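# Screw a feeder screw into the red-taped housing hole

## Task

Take a screw from the screw feeder and turn it into the housing hole at the corner marked with red tape until the screwdriver motor halts on its own at the torque limit (a result shows stopped_at_torque=1). No screw tip may remain in any of the other three holes. Once tight, do not rotate or shift that screw again, and raise the screwdriver well clear above its head. If a screw was pressed in rather than turned in, unscrew it completely and drive it again. Finally release the screw and move the tool away.

## Robot and tools

Robot: one 7-joint Flexiv Rizon 4 arm carrying a powered screwdriver. There is a single arm, so every command is for it alone.

Frames: results use the scene frame. Its origin is on the table top under the arm base, +z is up, and +y is to the left when looking along +x. The base may be slightly tilted. end_effector_position is in metres and end_effector_quat_wxyz is the orientation; velocities are in m/s and rad/s. The printed position can be a little off, more so at long reach.

Tool point: the tip of the hex key when nothing presses on it. The key points along the tool point's +z axis and can retract up to 12 mm. A flat block juts roughly 9 cm from the last joint's axis toward the tool's -y side and rotates with the tool, so watch its clearance.

Row format (used by both motion tools): 9 numbers, each in [-1, 1], in this order: dx, dy, dz, rx, ry, rz, spindle, torque_limit, sleeve_vacuum.
- dx..rz are an offset, not a pose. They are measured in the tool point's own axes from its pose in the most recent result that reported it. Before any such result exists in the scene, and for the second or later call within one reply, the reference is where the robot is when the action begins. 1.0 equals 0.6 m of translation or 180 degrees of rotation. rx, ry, rz form a single rotation vector. All zeros does not mean stay put; it drives back to the reference pose.
- spindle: +1 is 500 rpm clockwise (screws in), -1 is 500 rpm the other way; full speed takes 0.5 s. The value persists and the motor keeps turning between calls and while you think, but the arm does not follow the screw, so finish each action with spindle 0.
- torque_limit: -1 gives 0.3 N m, +1 gives 1.2 N m, linear between. Persists.
- sleeve_vacuum: above 0.01 holds a screw on the key; anything else releases it. Persists.

Per control step the commanded pose is clipped to 70 mm and 16 degrees from the measured pose; damped inverse kinematics then follows it, favouring position over orientation. After an action the arm only continues to the last clipped pose, so a far target may need several calls; check the result.

Tools:
- execute_actions: "actions" is a list with zero or one item. [] just returns the state. {"rows": [...], "steps": n} runs up to 15 rows for n steps (max 15, default 15, each 1/30 s); each row is its own offset from the same reference, and the last row repeats if rows are fewer than steps. {"steps": n} alone is a wait of up to 300 steps counted from the previous result, your reply time included. Optional "pictures" (boolean) toggles camera images. A rejected call sends nothing.
- move: "target" is one 9-number row (same offset rules); "speed" is the path's top speed in m/s, 0.002 to 0.5, default 0.25, with turning capped at twice that in rad/s. Straight path lasting 0.5 to 10 s (cut off at 10 s); starts once the arm is still, or after 3 s. The spindle, torque and vacuum values are sent at the start. It does not slow for obstacles, and the arm may lag, drift or overshoot the speed, especially near full extension. Its "move:" line gives the ending (done, off_target, moving, held, fault), limits used (paced = pose clipped; held = some steps blocked, after which motion may speed up sharply) and distance to target.
- wait: "seconds" 0 to 10; sends nothing new.
- zoom_image: "camera" (cam_head_left, cam_head_right, cam_high, cam_low at 896x504; cam_wrist 504x504 fisheye) and "region" [x0, y0, x1, y1] in pixels from the top-left, at most 504 by 504.
- read_manual: optional "section", only "licences".
- finished_scene: "scene" number; ends and grades the scene, cannot be undone.

Driving a screw: place the tool point on the screw axis about 2 mm below the top of the head and rotate slowly, spindle between -0.2 and 0.2. Negative seats the key without advancing the screw; positive seats it and screws in. While it turns, lower the arm 0.7 mm per turn. The motor halts at 95 % of torque_limit (lower while spindle is under 0.02), either when seated or jammed, and stopped_at_torque reads 1. To run again, hold spindle at 0 or below for 0.5 s first.

Result lines: the state line, joint positions, joint torques (whole drive output, with per-unit offset, scale and noise), "Hand target" (where the controller is heading), "pose unreachable" (clearance check altered or blocked the command; the base mount counts as arm) and HELD on affected steps.

Joint ranges (rad), base outward: -2.792..2.792, -2.269..2.269, -2.967..2.967, -1.867..2.688, -2.967..2.967, -1.396..4.538, -2.967..2.967. Load limits (N m): 115, 115, 60.1, 60.1, 36.6, 36.6, 36.6, held weight included.

Faults and things to avoid: reaching a joint load limit, or 200 N of outside force anywhere on arm, tool or held item, halts the arm for 10 s and skips the rest of the call. Motors warn with MOTOR HOT from 65 °C and brake at 80 °C (OVER-TEMPERATURE FAULT); holding loads heats them. A loose object may get nudged now and then. Never knock anything off the table, drop screws, slam, hit or press hard, and never push a screw in instead of turning it. Move gently and smoothly.

Each tool is called after "Call:" as name(argument=value, ...) on one line, values as JSON.

## Session

Call:
execute_actions(actions=[])

Scene clock: 0.00 s of 5600.00 s.
end_effector_position=(+0.2595, +0.3718, +0.4969) sleeve_vacuum_kpa=0 screw_detected=0 stopped_at_torque=0 turns=0.00 end_effector_quat_wxyz=(+0.315, +0.655, +0.640, -0.249) end_effector_velocity=(-0.000, -0.000, -0.000) end_effector_angular_velocity=(-0.000, +0.000, +0.000)
Joint positions: [ 0.431  0.569 -0.158  1.71  -0.093 -0.422 -1.311]
Joint velocities: [ 0. -0. -0.  0. -0. -0. -0.]
Joint torques (N m, as the joint torque sensors report them, + toward a larger angle): no reading
Hand target: +0.260, +0.372, +0.497; +0.315, +0.655, +0.640, -0.249

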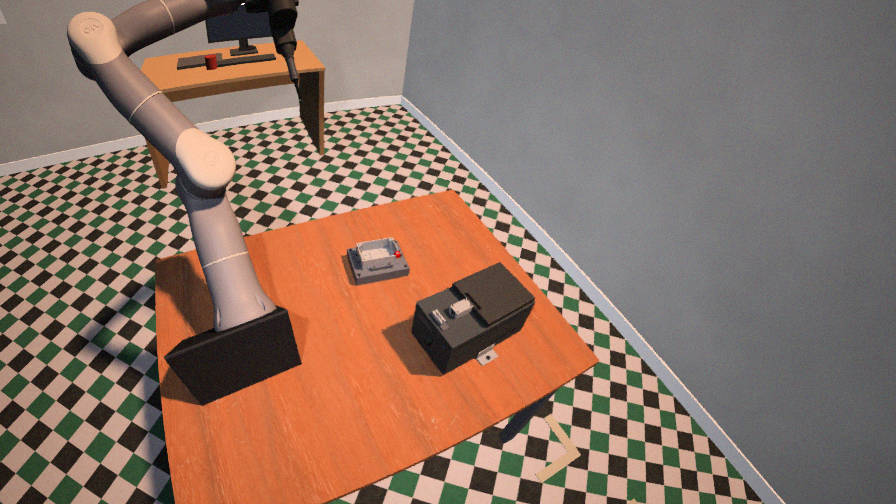

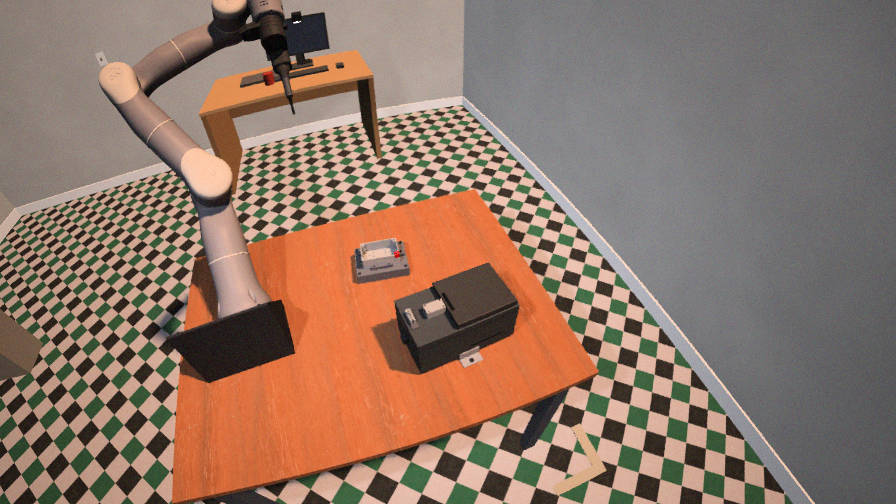

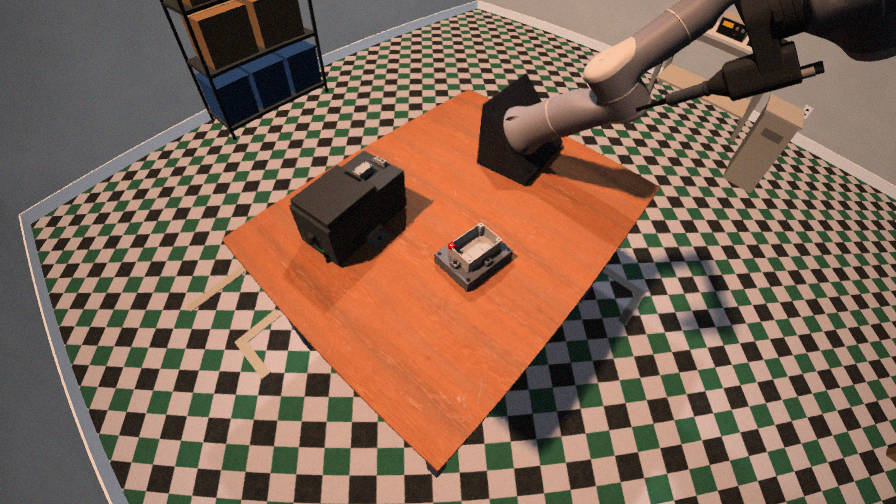

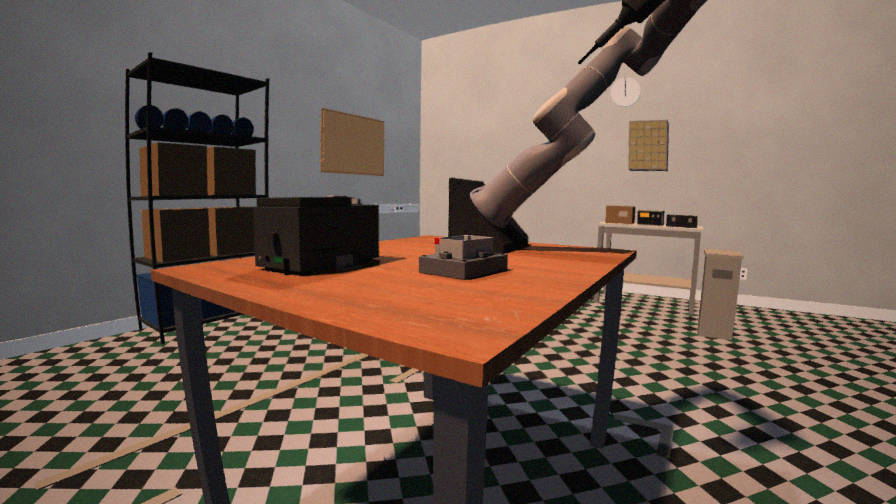

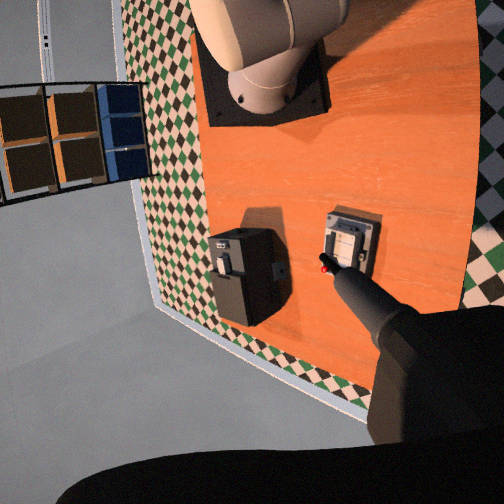

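Call:
move(target=[-0.275,0.22,0.818,0.0305,0.2613,-0.0069,0,0,0], speed=0.2)

Scene clock: 27.63 s of 5600.00 s.
end_effector_position=(+0.4211, -0.0961, +0.2973) sleeve_vacuum_kpa=0 screw_detected=0 stopped_at_torque=0 turns=0.00 end_effector_quat_wxyz=(-0.001, +0.706, +0.708, -0.000) end_effector_velocity=(-0.000, +0.000, -0.000) end_effector_angular_velocity=(+0.000, -0.000, +0.001)
Joint positions: [-0.203 -1.063 -0.733  1.363  1.029 -0.224 -2.735]
Joint velocities: [ 0.001  0.001 -0.001  0.001  0.    -0.    -0.001]
Joint torques (N m, as the joint torque sensors report them, + toward a larger angle): [-34.39  40.13 -29.46 -17.06  -4.24   4.49  -0.52]
Hand target: +0.421, -0.096, +0.297; -0.001, +0.706, +0.708, -0.000
Off the commanded pose: 0.002 m, 0 deg.
After step 90, 21.50 s passed at rest.
move: done; limits=paced

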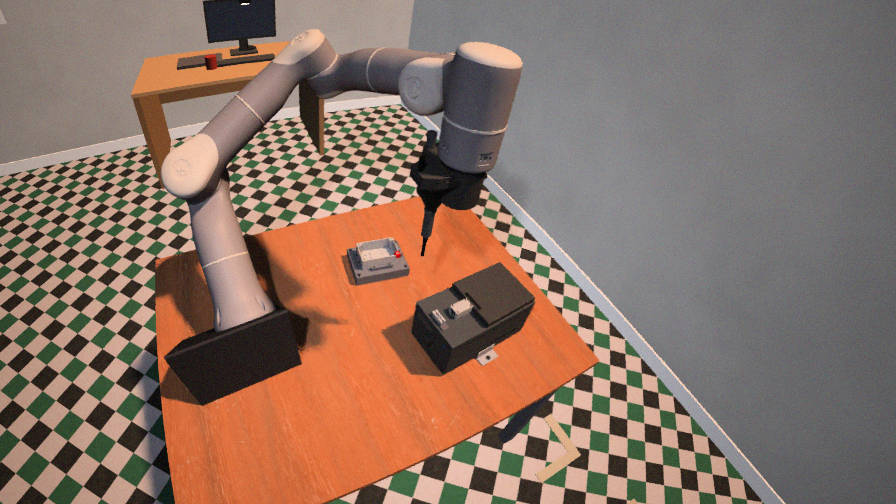

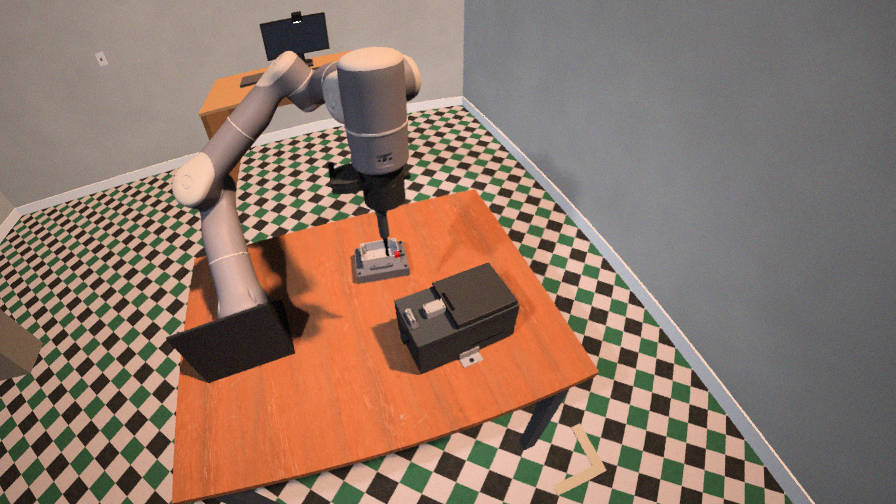

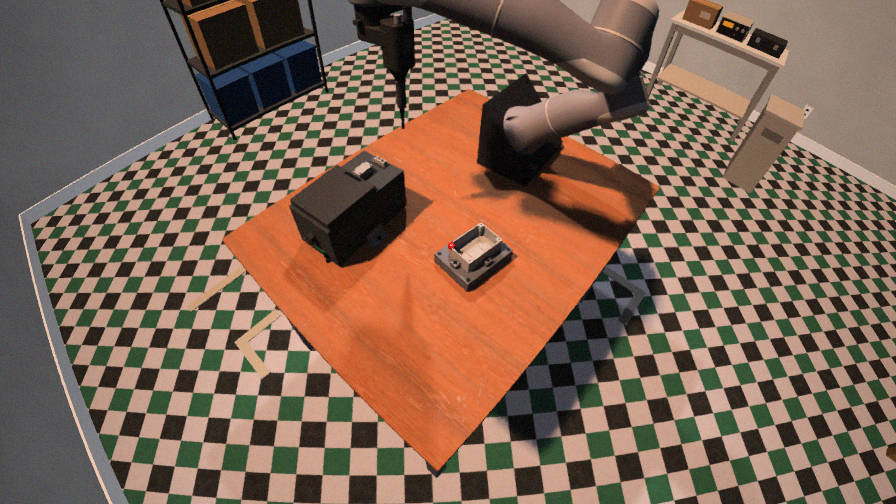

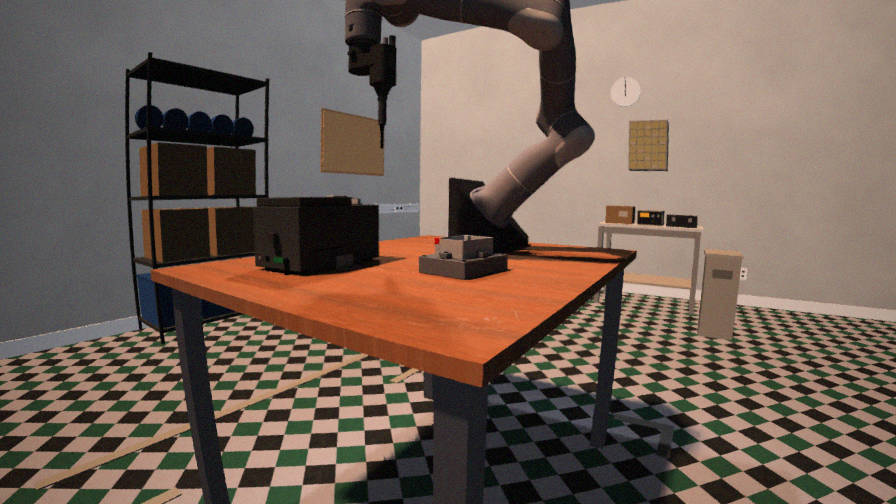

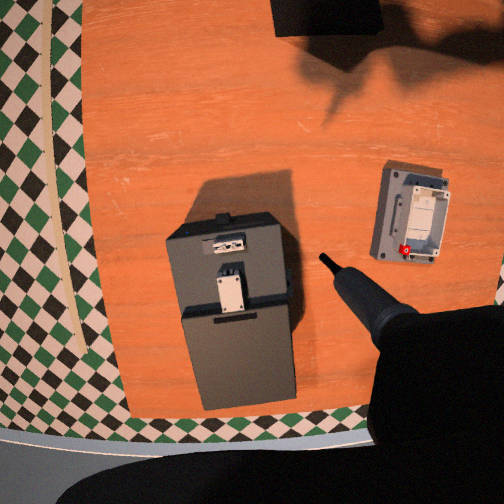

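Call:
zoom_image(camera="cam_wrist", region=[180,200,300,320])

Call:
move(target=[-0.13,0.04,0.15,0,0,0.5,0,0,0], speed=0.25)

Region (180, 200, 300, 320) of cam_wrist's 504x504 image, scaled by 4.200, with more detail than that image has.

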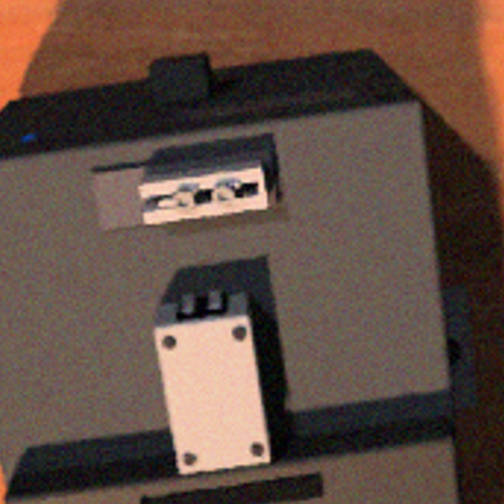

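Scene clock: 37.70 s of 5600.00 s.
end_effector_position=(+0.4456, -0.1738, +0.2067) sleeve_vacuum_kpa=0 screw_detected=0 stopped_at_torque=0 turns=0.00 end_effector_quat_wxyz=(-0.001, +1.000, +0.001, -0.001) end_effector_velocity=(-0.000, -0.000, +0.000) end_effector_angular_velocity=(-0.001, +0.001, -0.002)
Joint positions: [-0.016 -1.154 -0.864  1.604  1.18  -0.17  -1.345]
Joint velocities: [-0.    -0.    -0.    -0.    -0.001 -0.     0.001]
Joint torques (N m, as the joint torque sensors report them, + toward a larger angle): [-34.61  35.01 -33.39 -13.77  -3.84   5.4   -0.43]
Hand target: +0.446, -0.174, +0.207; -0.001, +1.000, +0.001, -0.001
Off the commanded pose: 0.001 m, 0 deg.
After step 90, 3.60 s passed at rest.
move: done

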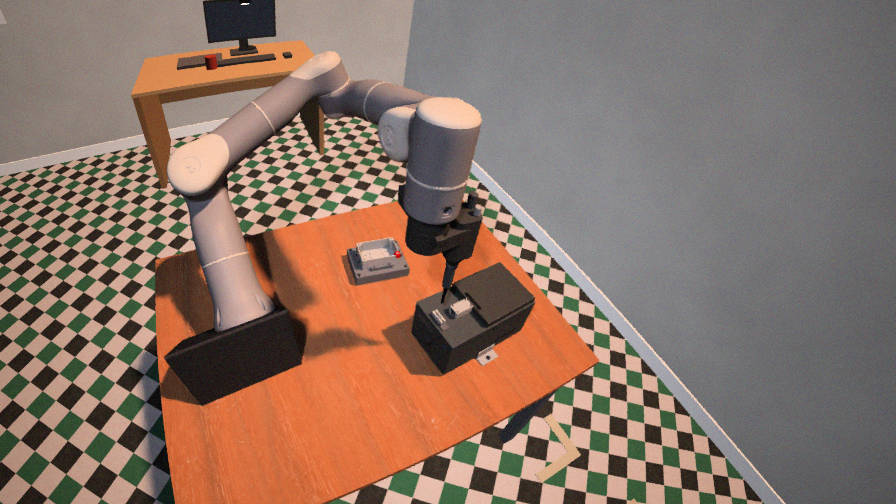

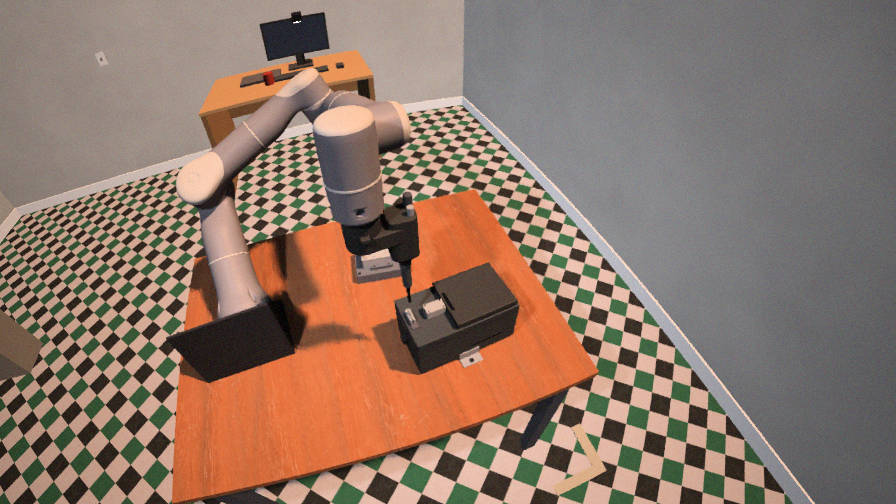

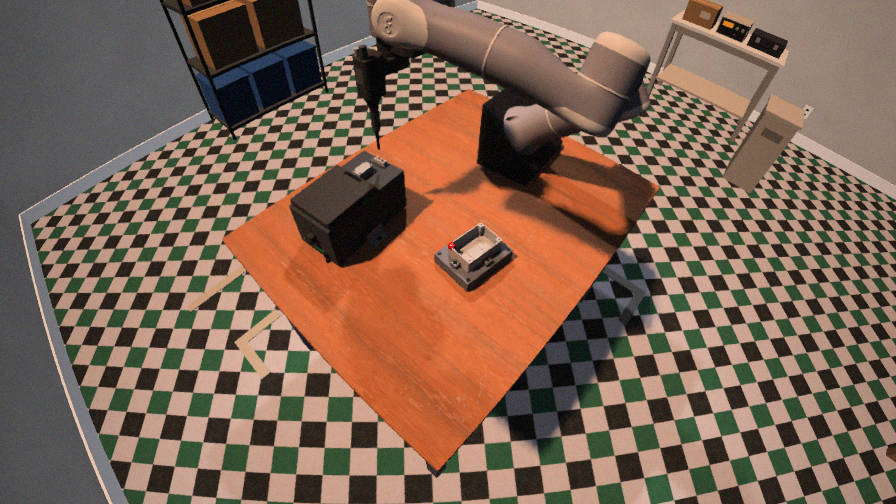

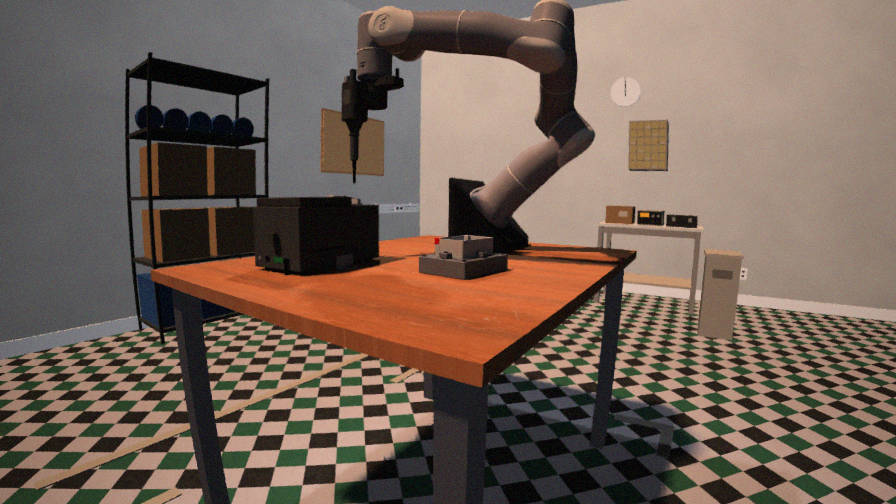

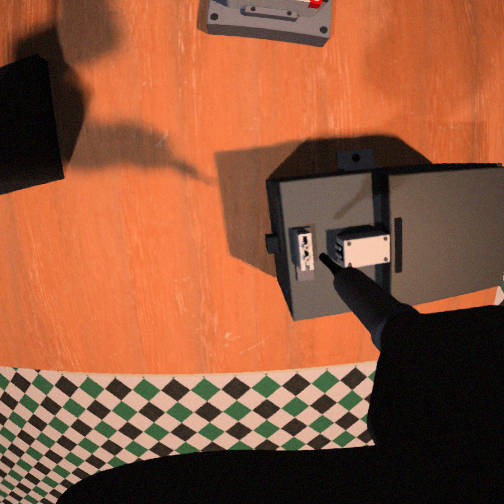

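Call:
zoom_image(camera="cam_wrist", region=[275,215,355,295])

Call:
zoom_image(camera="cam_low", region=[320,160,400,220])

Call:
zoom_image(camera="cam_head_left", region=[410,270,490,340])

Region (275, 215, 355, 295) of cam_wrist's 504x504 image, scaled by 6.300, with more detail than that image has.

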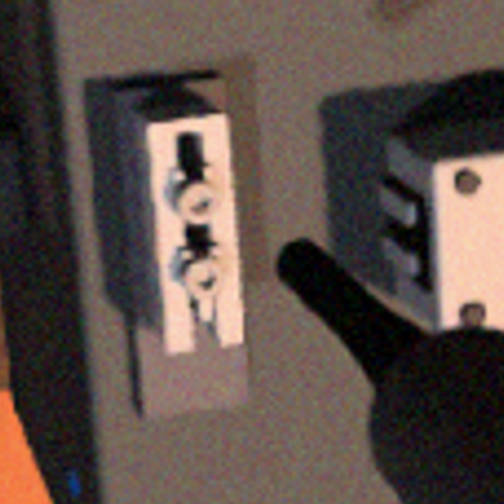

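Region (320, 160, 400, 220) of cam_low's 896x504 image, scaled by 6.300, with more detail than that image has; it fills the top 378 rows of this view, and the rest is white.

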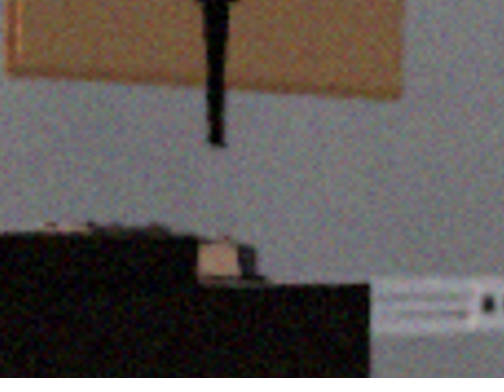

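Region (410, 270, 490, 340) of cam_head_left's 896x504 image, scaled by 6.300, with more detail than that image has; it fills the top 441 rows of this view, and the rest is white.

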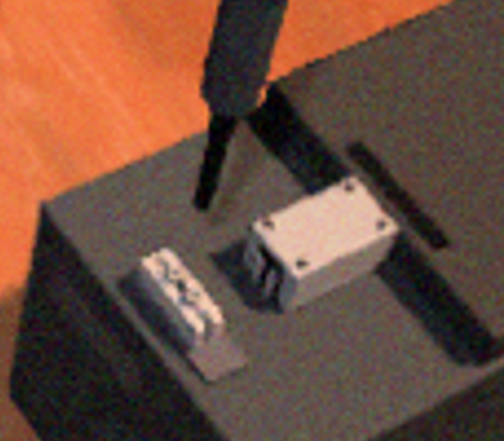

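Call:
move(target=[-0.006,0.0015,0.042,0,0,0,0,0,0], speed=0.05)

Call:
zoom_image(camera="cam_wrist", region=[290,230,350,290])

Call:
zoom_image(camera="cam_low", region=[330,170,380,210])

Call:
zoom_image(camera="cam_high", region=[355,135,405,175])

Scene clock: 51.87 s of 5600.00 s.
end_effector_position=(+0.4420, -0.1747, +0.1814) sleeve_vacuum_kpa=0 screw_detected=0 stopped_at_torque=0 turns=0.00 end_effector_quat_wxyz=(-0.001, +1.000, +0.001, -0.001) end_effector_velocity=(+0.000, -0.000, -0.000) end_effector_angular_velocity=(-0.000, +0.000, +0.001)
Joint positions: [ 0.007 -1.173 -0.845  1.636  1.207 -0.135 -1.362]
Joint velocities: [ 0.    -0.     0.    -0.     0.     0.    -0.001]
Joint torques (N m, as the joint torque sensors report them, + toward a larger angle): [-35.08  35.03 -33.6  -13.11  -3.99   4.92  -0.38]
Hand target: +0.442, -0.175, +0.182; -0.001, +1.000, +0.001, -0.000
Off the commanded pose: 0.000 m, 0 deg.
After step 90, 10.43 s passed at rest.
move: done

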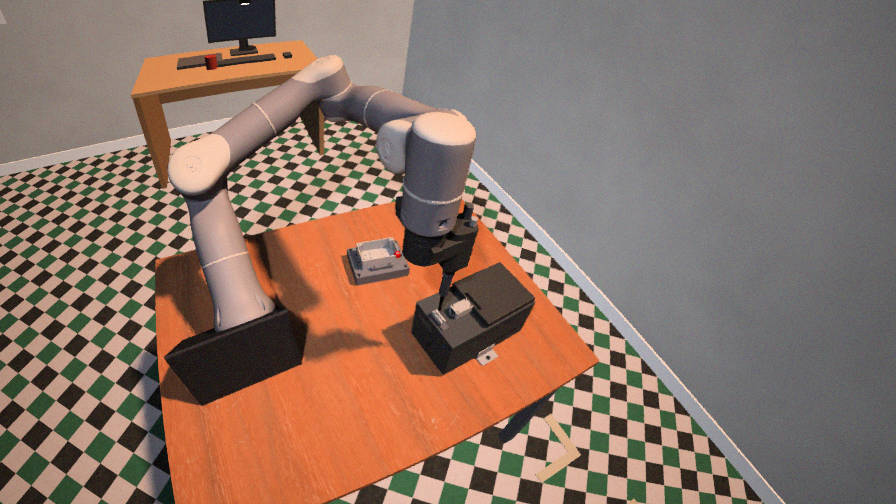

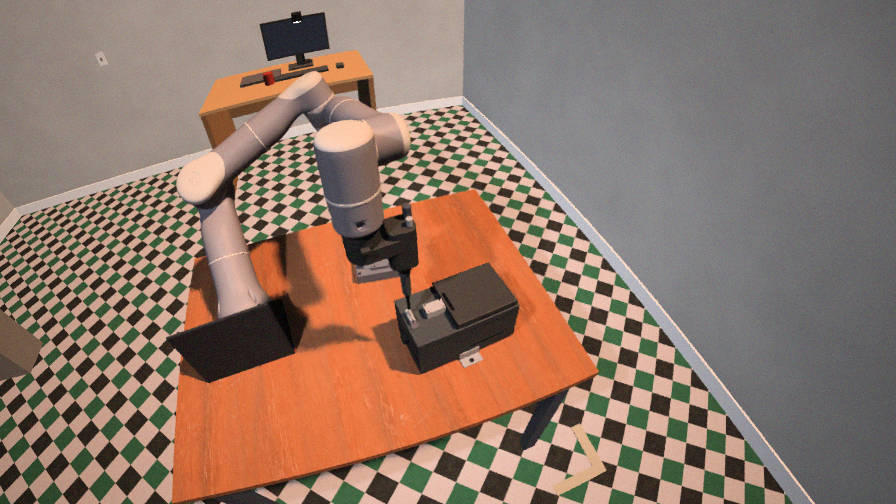

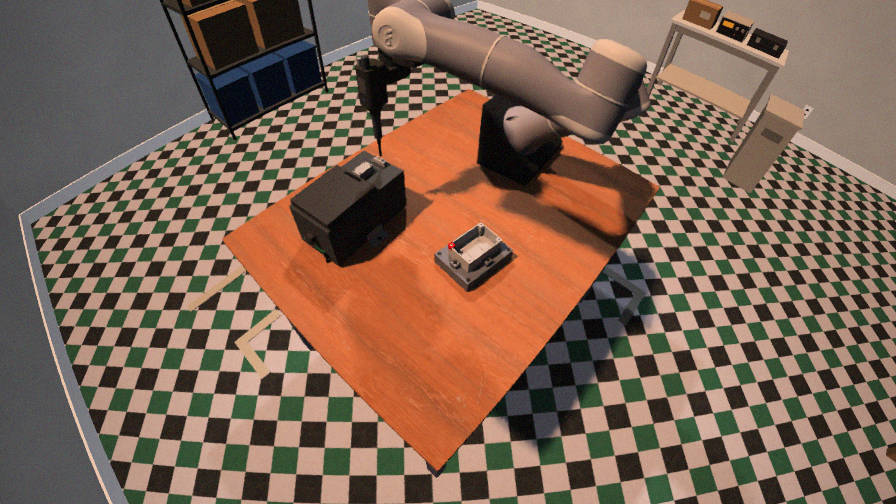

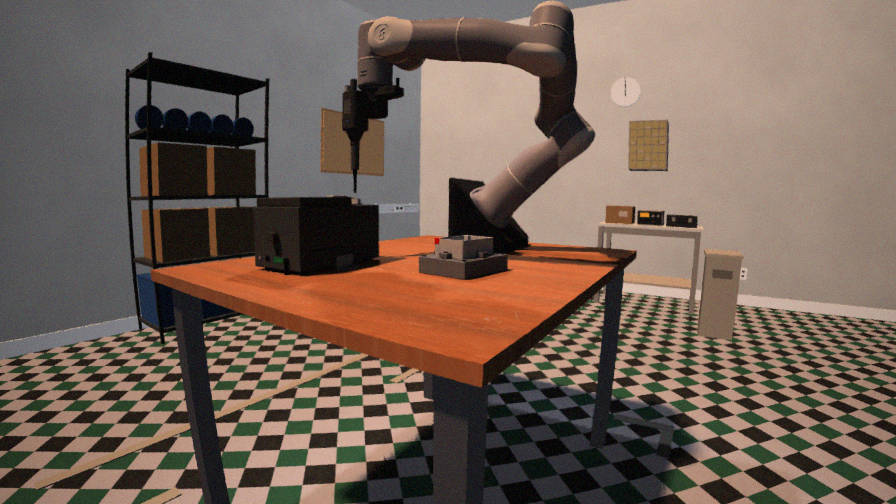

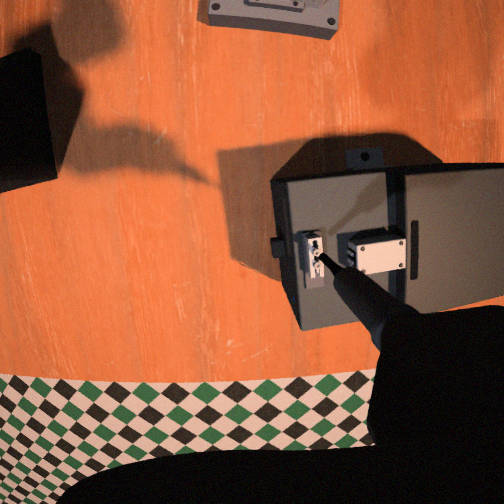

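Region (290, 230, 350, 290) of cam_wrist's 504x504 image, scaled by 8.400, with more detail than that image has.

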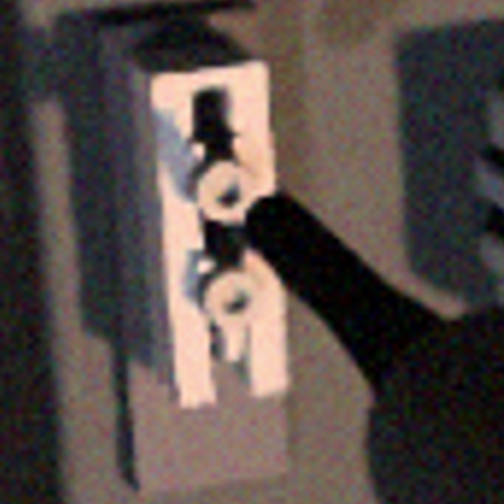

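Region (330, 170, 380, 210) of cam_low's 896x504 image, scaled by 10.080, with more detail than that image has; it fills the top 403 rows of this view, and the rest is white.

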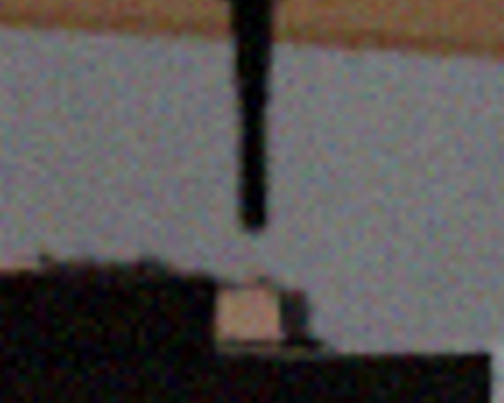

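Region (355, 135, 405, 175) of cam_high's 896x504 image, scaled by 10.080, with more detail than that image has; it fills the top 403 rows of this view, and the rest is white.

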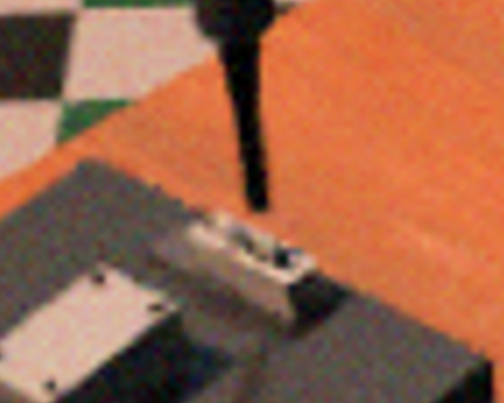

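Call:
move(target=[-0.002,-0.0004,0.013,0,0,0,0,0,0], speed=0.02)

Call:
zoom_image(camera="cam_wrist", region=[300,235,340,275])

Call:
zoom_image(camera="cam_low", region=[340,180,370,205])

Call:
zoom_image(camera="cam_head_left", region=[420,295,460,335])

Scene clock: 63.40 s of 5600.00 s.
end_effector_position=(+0.4408, -0.1743, +0.1735) sleeve_vacuum_kpa=0 screw_detected=0 stopped_at_torque=0 turns=0.00 end_effector_quat_wxyz=(-0.001, +1.000, +0.001, -0.001) end_effector_velocity=(+0.000, +0.000, +0.000) end_effector_angular_velocity=(-0.000, -0.000, +0.001)
Joint positions: [ 0.015 -1.178 -0.839  1.646  1.216 -0.125 -1.367]
Joint velocities: [-0.     0.    -0.    -0.     0.     0.    -0.001]
Joint torques (N m, as the joint torque sensors report them, + toward a larger angle): [-35.01  35.18 -33.67 -12.22  -3.64   5.25  -0.09]
Hand target: +0.441, -0.174, +0.174; -0.001, +1.000, +0.001, -0.001
Off the commanded pose: 0.000 m, 0 deg.
After step 90, 7.83 s passed at rest.
move: done

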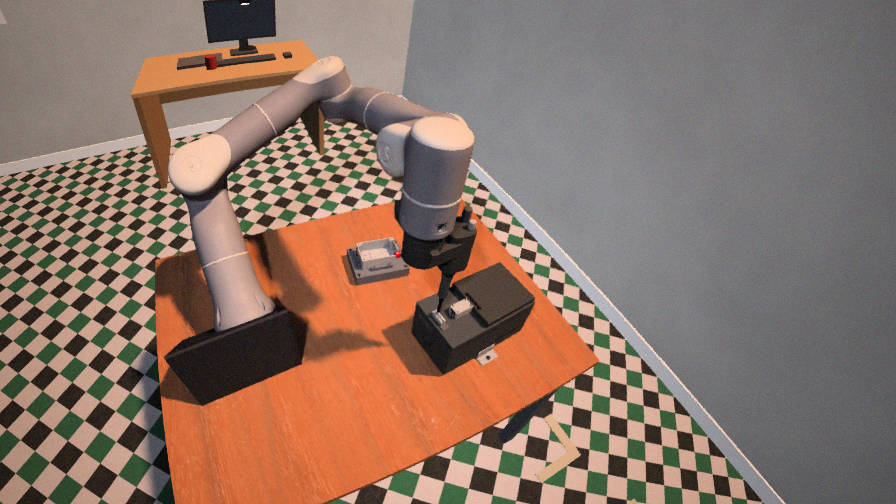

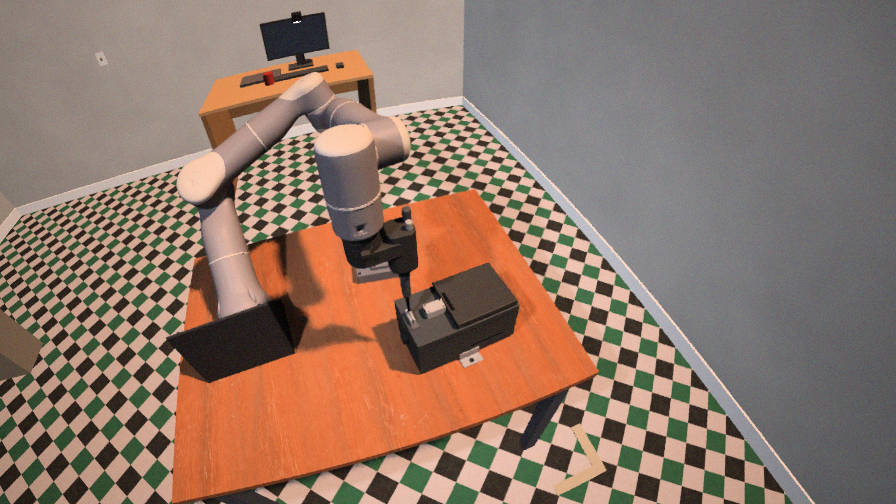

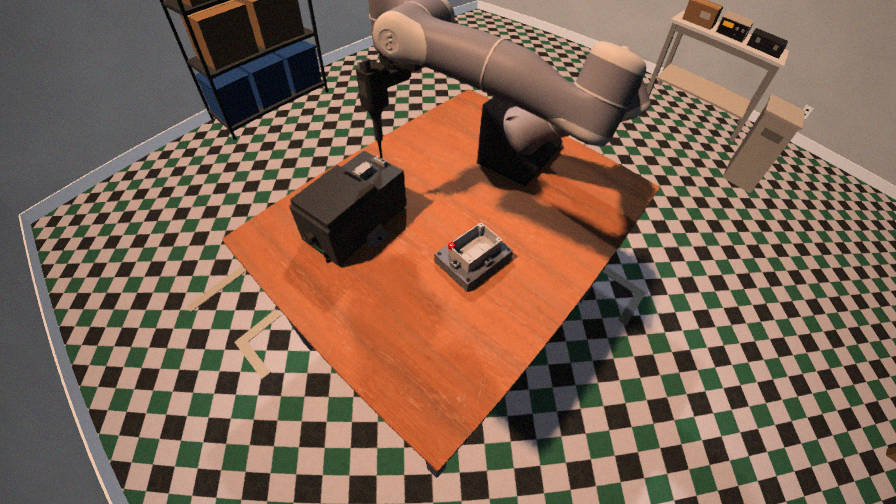

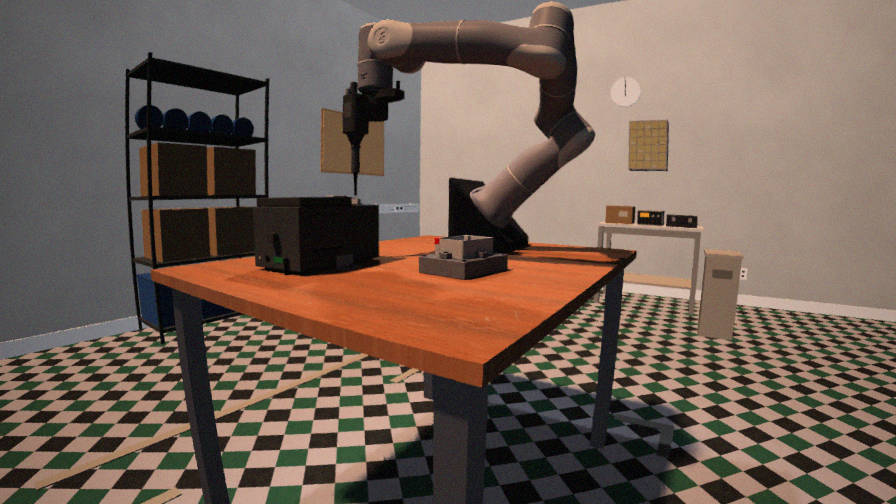

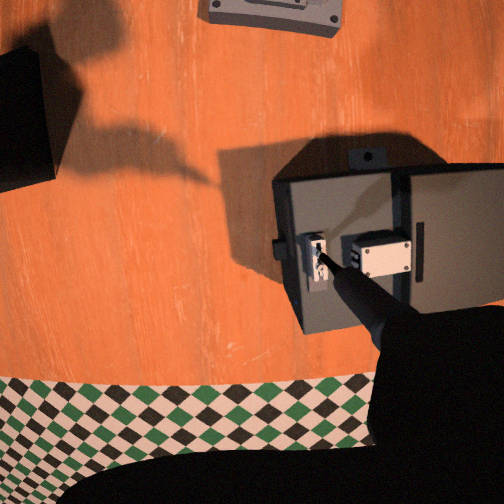

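Region (300, 235, 340, 275) of cam_wrist's 504x504 image, scaled by 12.600, with more detail than that image has.

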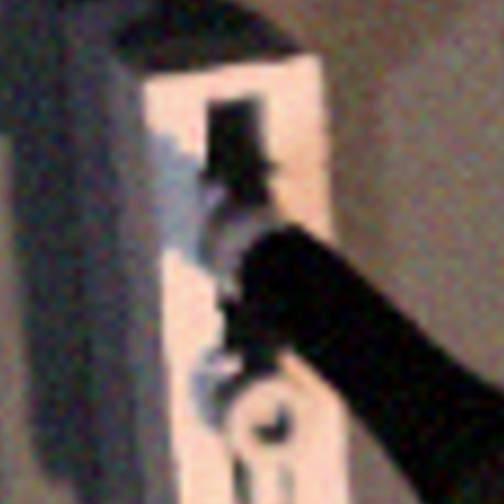

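Region (340, 180, 370, 205) of cam_low's 896x504 image, scaled by 16.800, with more detail than that image has.

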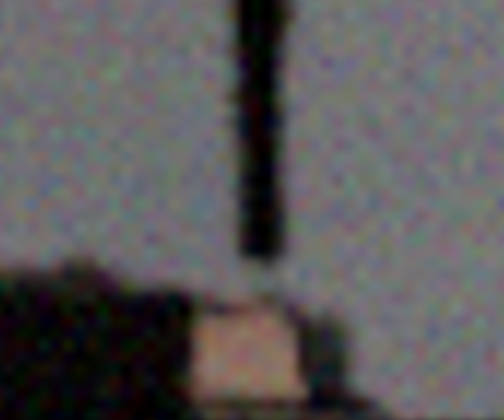

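Region (420, 295, 460, 335) of cam_head_left's 896x504 image, scaled by 12.600, with more detail than that image has.

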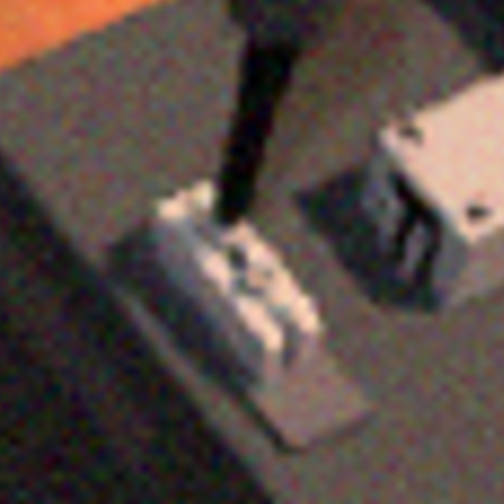

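Call:
move(target=[-0.0004,0.0004,0.0115,0,0,0,-0.1,0,1], speed=0.004)

Call:
execute_actions(actions=[{"rows":[[0,0,0,0,0,0,0,0,1]],"steps":10}], pictures=false)

Call:
zoom_image(camera="cam_wrist", region=[300,235,340,275])

Scene clock: 72.93 s of 5600.00 s.
end_effector_position=(+0.4406, -0.1748, +0.1670) sleeve_vacuum_kpa=40 screw_detected=1 stopped_at_torque=0 turns=-1.60 end_effector_quat_wxyz=(-0.001, +1.000, +0.001, -0.000) end_effector_velocity=(+0.000, -0.000, +0.000) end_effector_angular_velocity=(-0.000, +0.000, +0.000)
Joint positions: [ 0.021 -1.184 -0.835  1.652  1.224 -0.117 -1.369]
Joint velocities: [ 0.     0.    -0.    -0.001 -0.     0.     0.   ]
Joint torques (N m, as the joint torque sensors report them, + toward a larger angle): [-33.2   33.12 -30.47 -11.06  -3.23   4.53  -0.52]
Hand target: +0.441, -0.175, +0.167; -0.001, +1.000, +0.001, -0.001
Off the commanded pose: 0.001 m, 0 deg.
After step 90, 4.60 s passed at rest.
move: done

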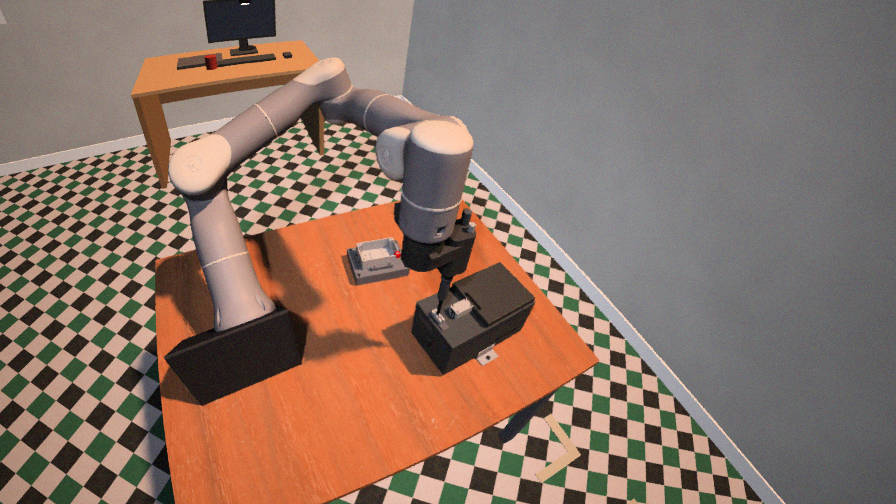

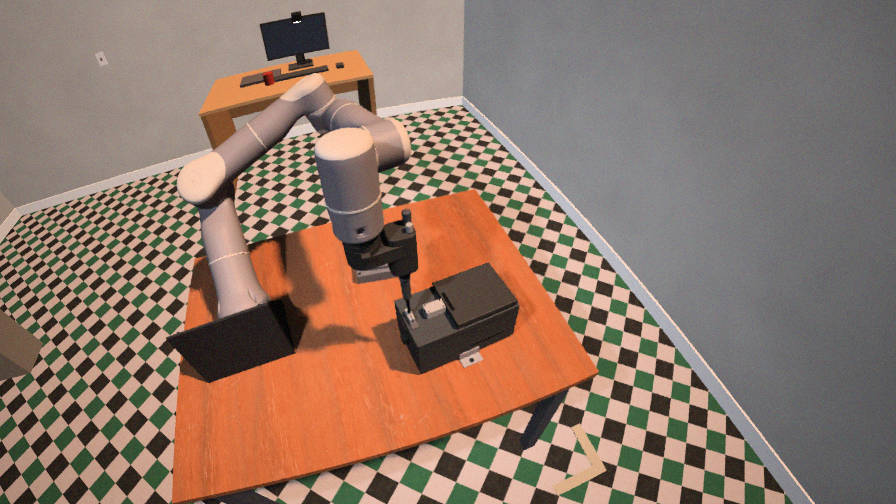

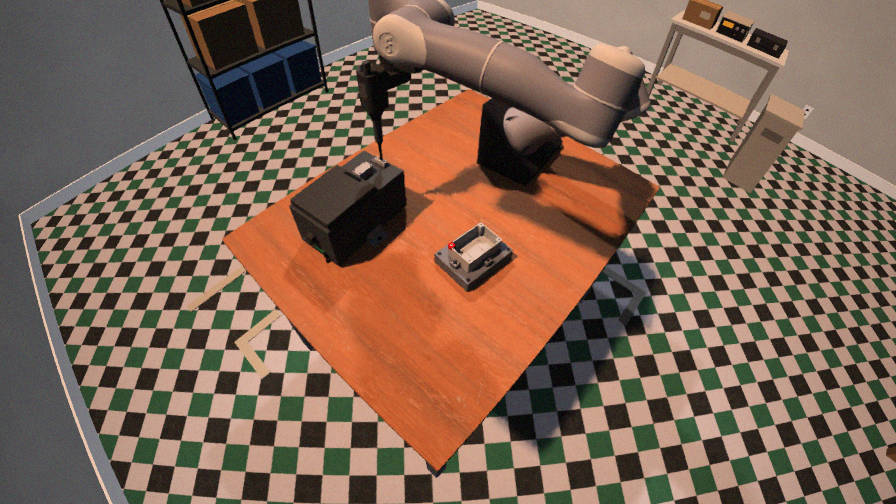

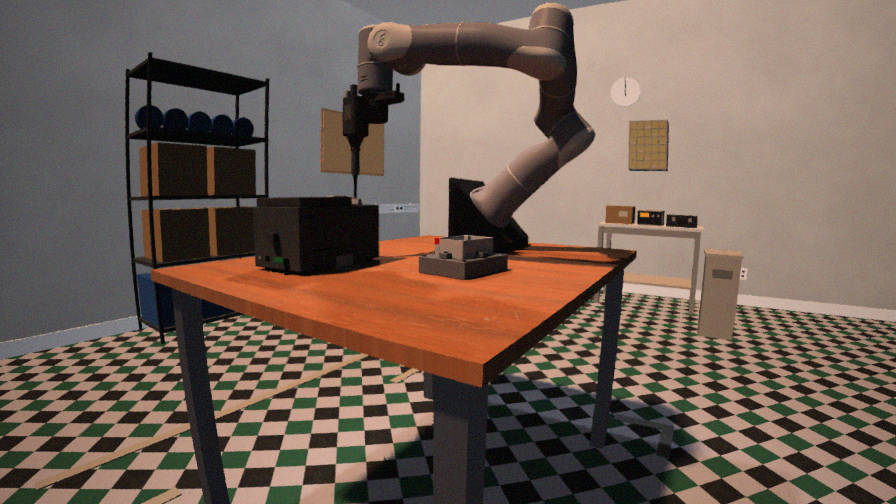

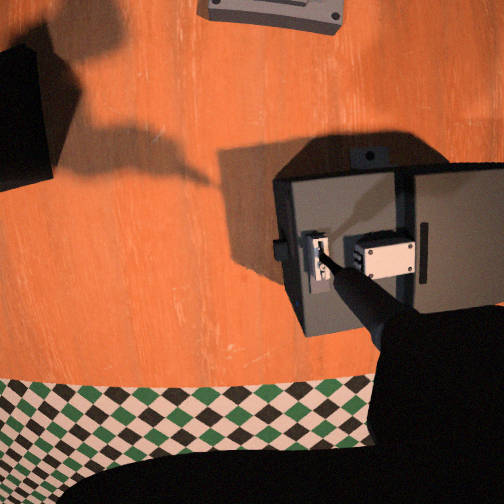

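Scene clock: 73.27 s of 5600.00 s.
end_effector_position=(+0.4406, -0.1750, +0.1673) sleeve_vacuum_kpa=39 screw_detected=1 stopped_at_torque=0 turns=-1.60 end_effector_quat_wxyz=(-0.001, +1.000, +0.001, -0.000) end_effector_velocity=(-0.000, +0.000, -0.000) end_effector_angular_velocity=(+0.000, -0.000, -0.001)
Joint positions: [ 0.021 -1.184 -0.836  1.652  1.224 -0.117 -1.369]
Joint velocities: [0. 0. 0. 0. 0. 0. 0.]
Joint torques (N m, as the joint torque sensors report them, + toward a larger angle): [-33.65  32.81 -31.54 -12.23  -3.49   4.83   0.15]
Hand target: +0.441, -0.175, +0.167; -0.001, +1.000, +0.001, -0.000
Off the commanded pose: 0.000 m, 0 deg.
Steps of this call (steps 1 to 10: all 10 steps of this action). Readings (end_effector_position | what the end effector reports):
1: (+0.4406, -0.1749, +0.1670) | sleeve_vacuum_kpa=39 screw_detected=1 stopped_at_torque=0 turns=-1.60
2: (+0.4406, -0.1749, +0.1672) | sleeve_vacuum_kpa=39 screw_detected=1 stopped_at_torque=0 turns=-1.60
4: (+0.4406, -0.1750, +0.1673) | sleeve_vacuum_kpa=39 screw_detected=1 stopped_at_torque=0 turns=-1.60
8: (+0.4406, -0.1750, +0.1673) | sleeve_vacuum_kpa=39 screw_detected=1 stopped_at_torque=0 turns=-1.60
10: the state above

Region (300, 235, 340, 275) of cam_wrist's 504x504 image, scaled by 12.600, with more detail than that image has.

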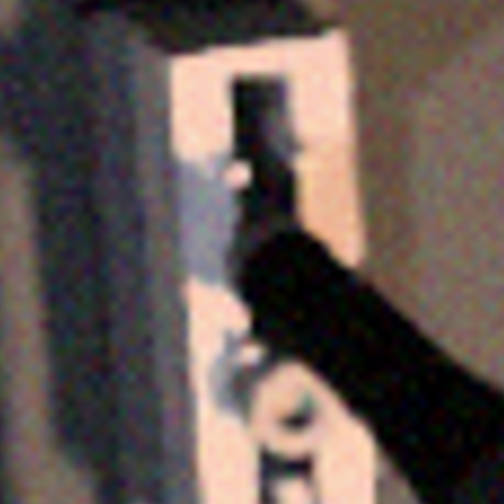

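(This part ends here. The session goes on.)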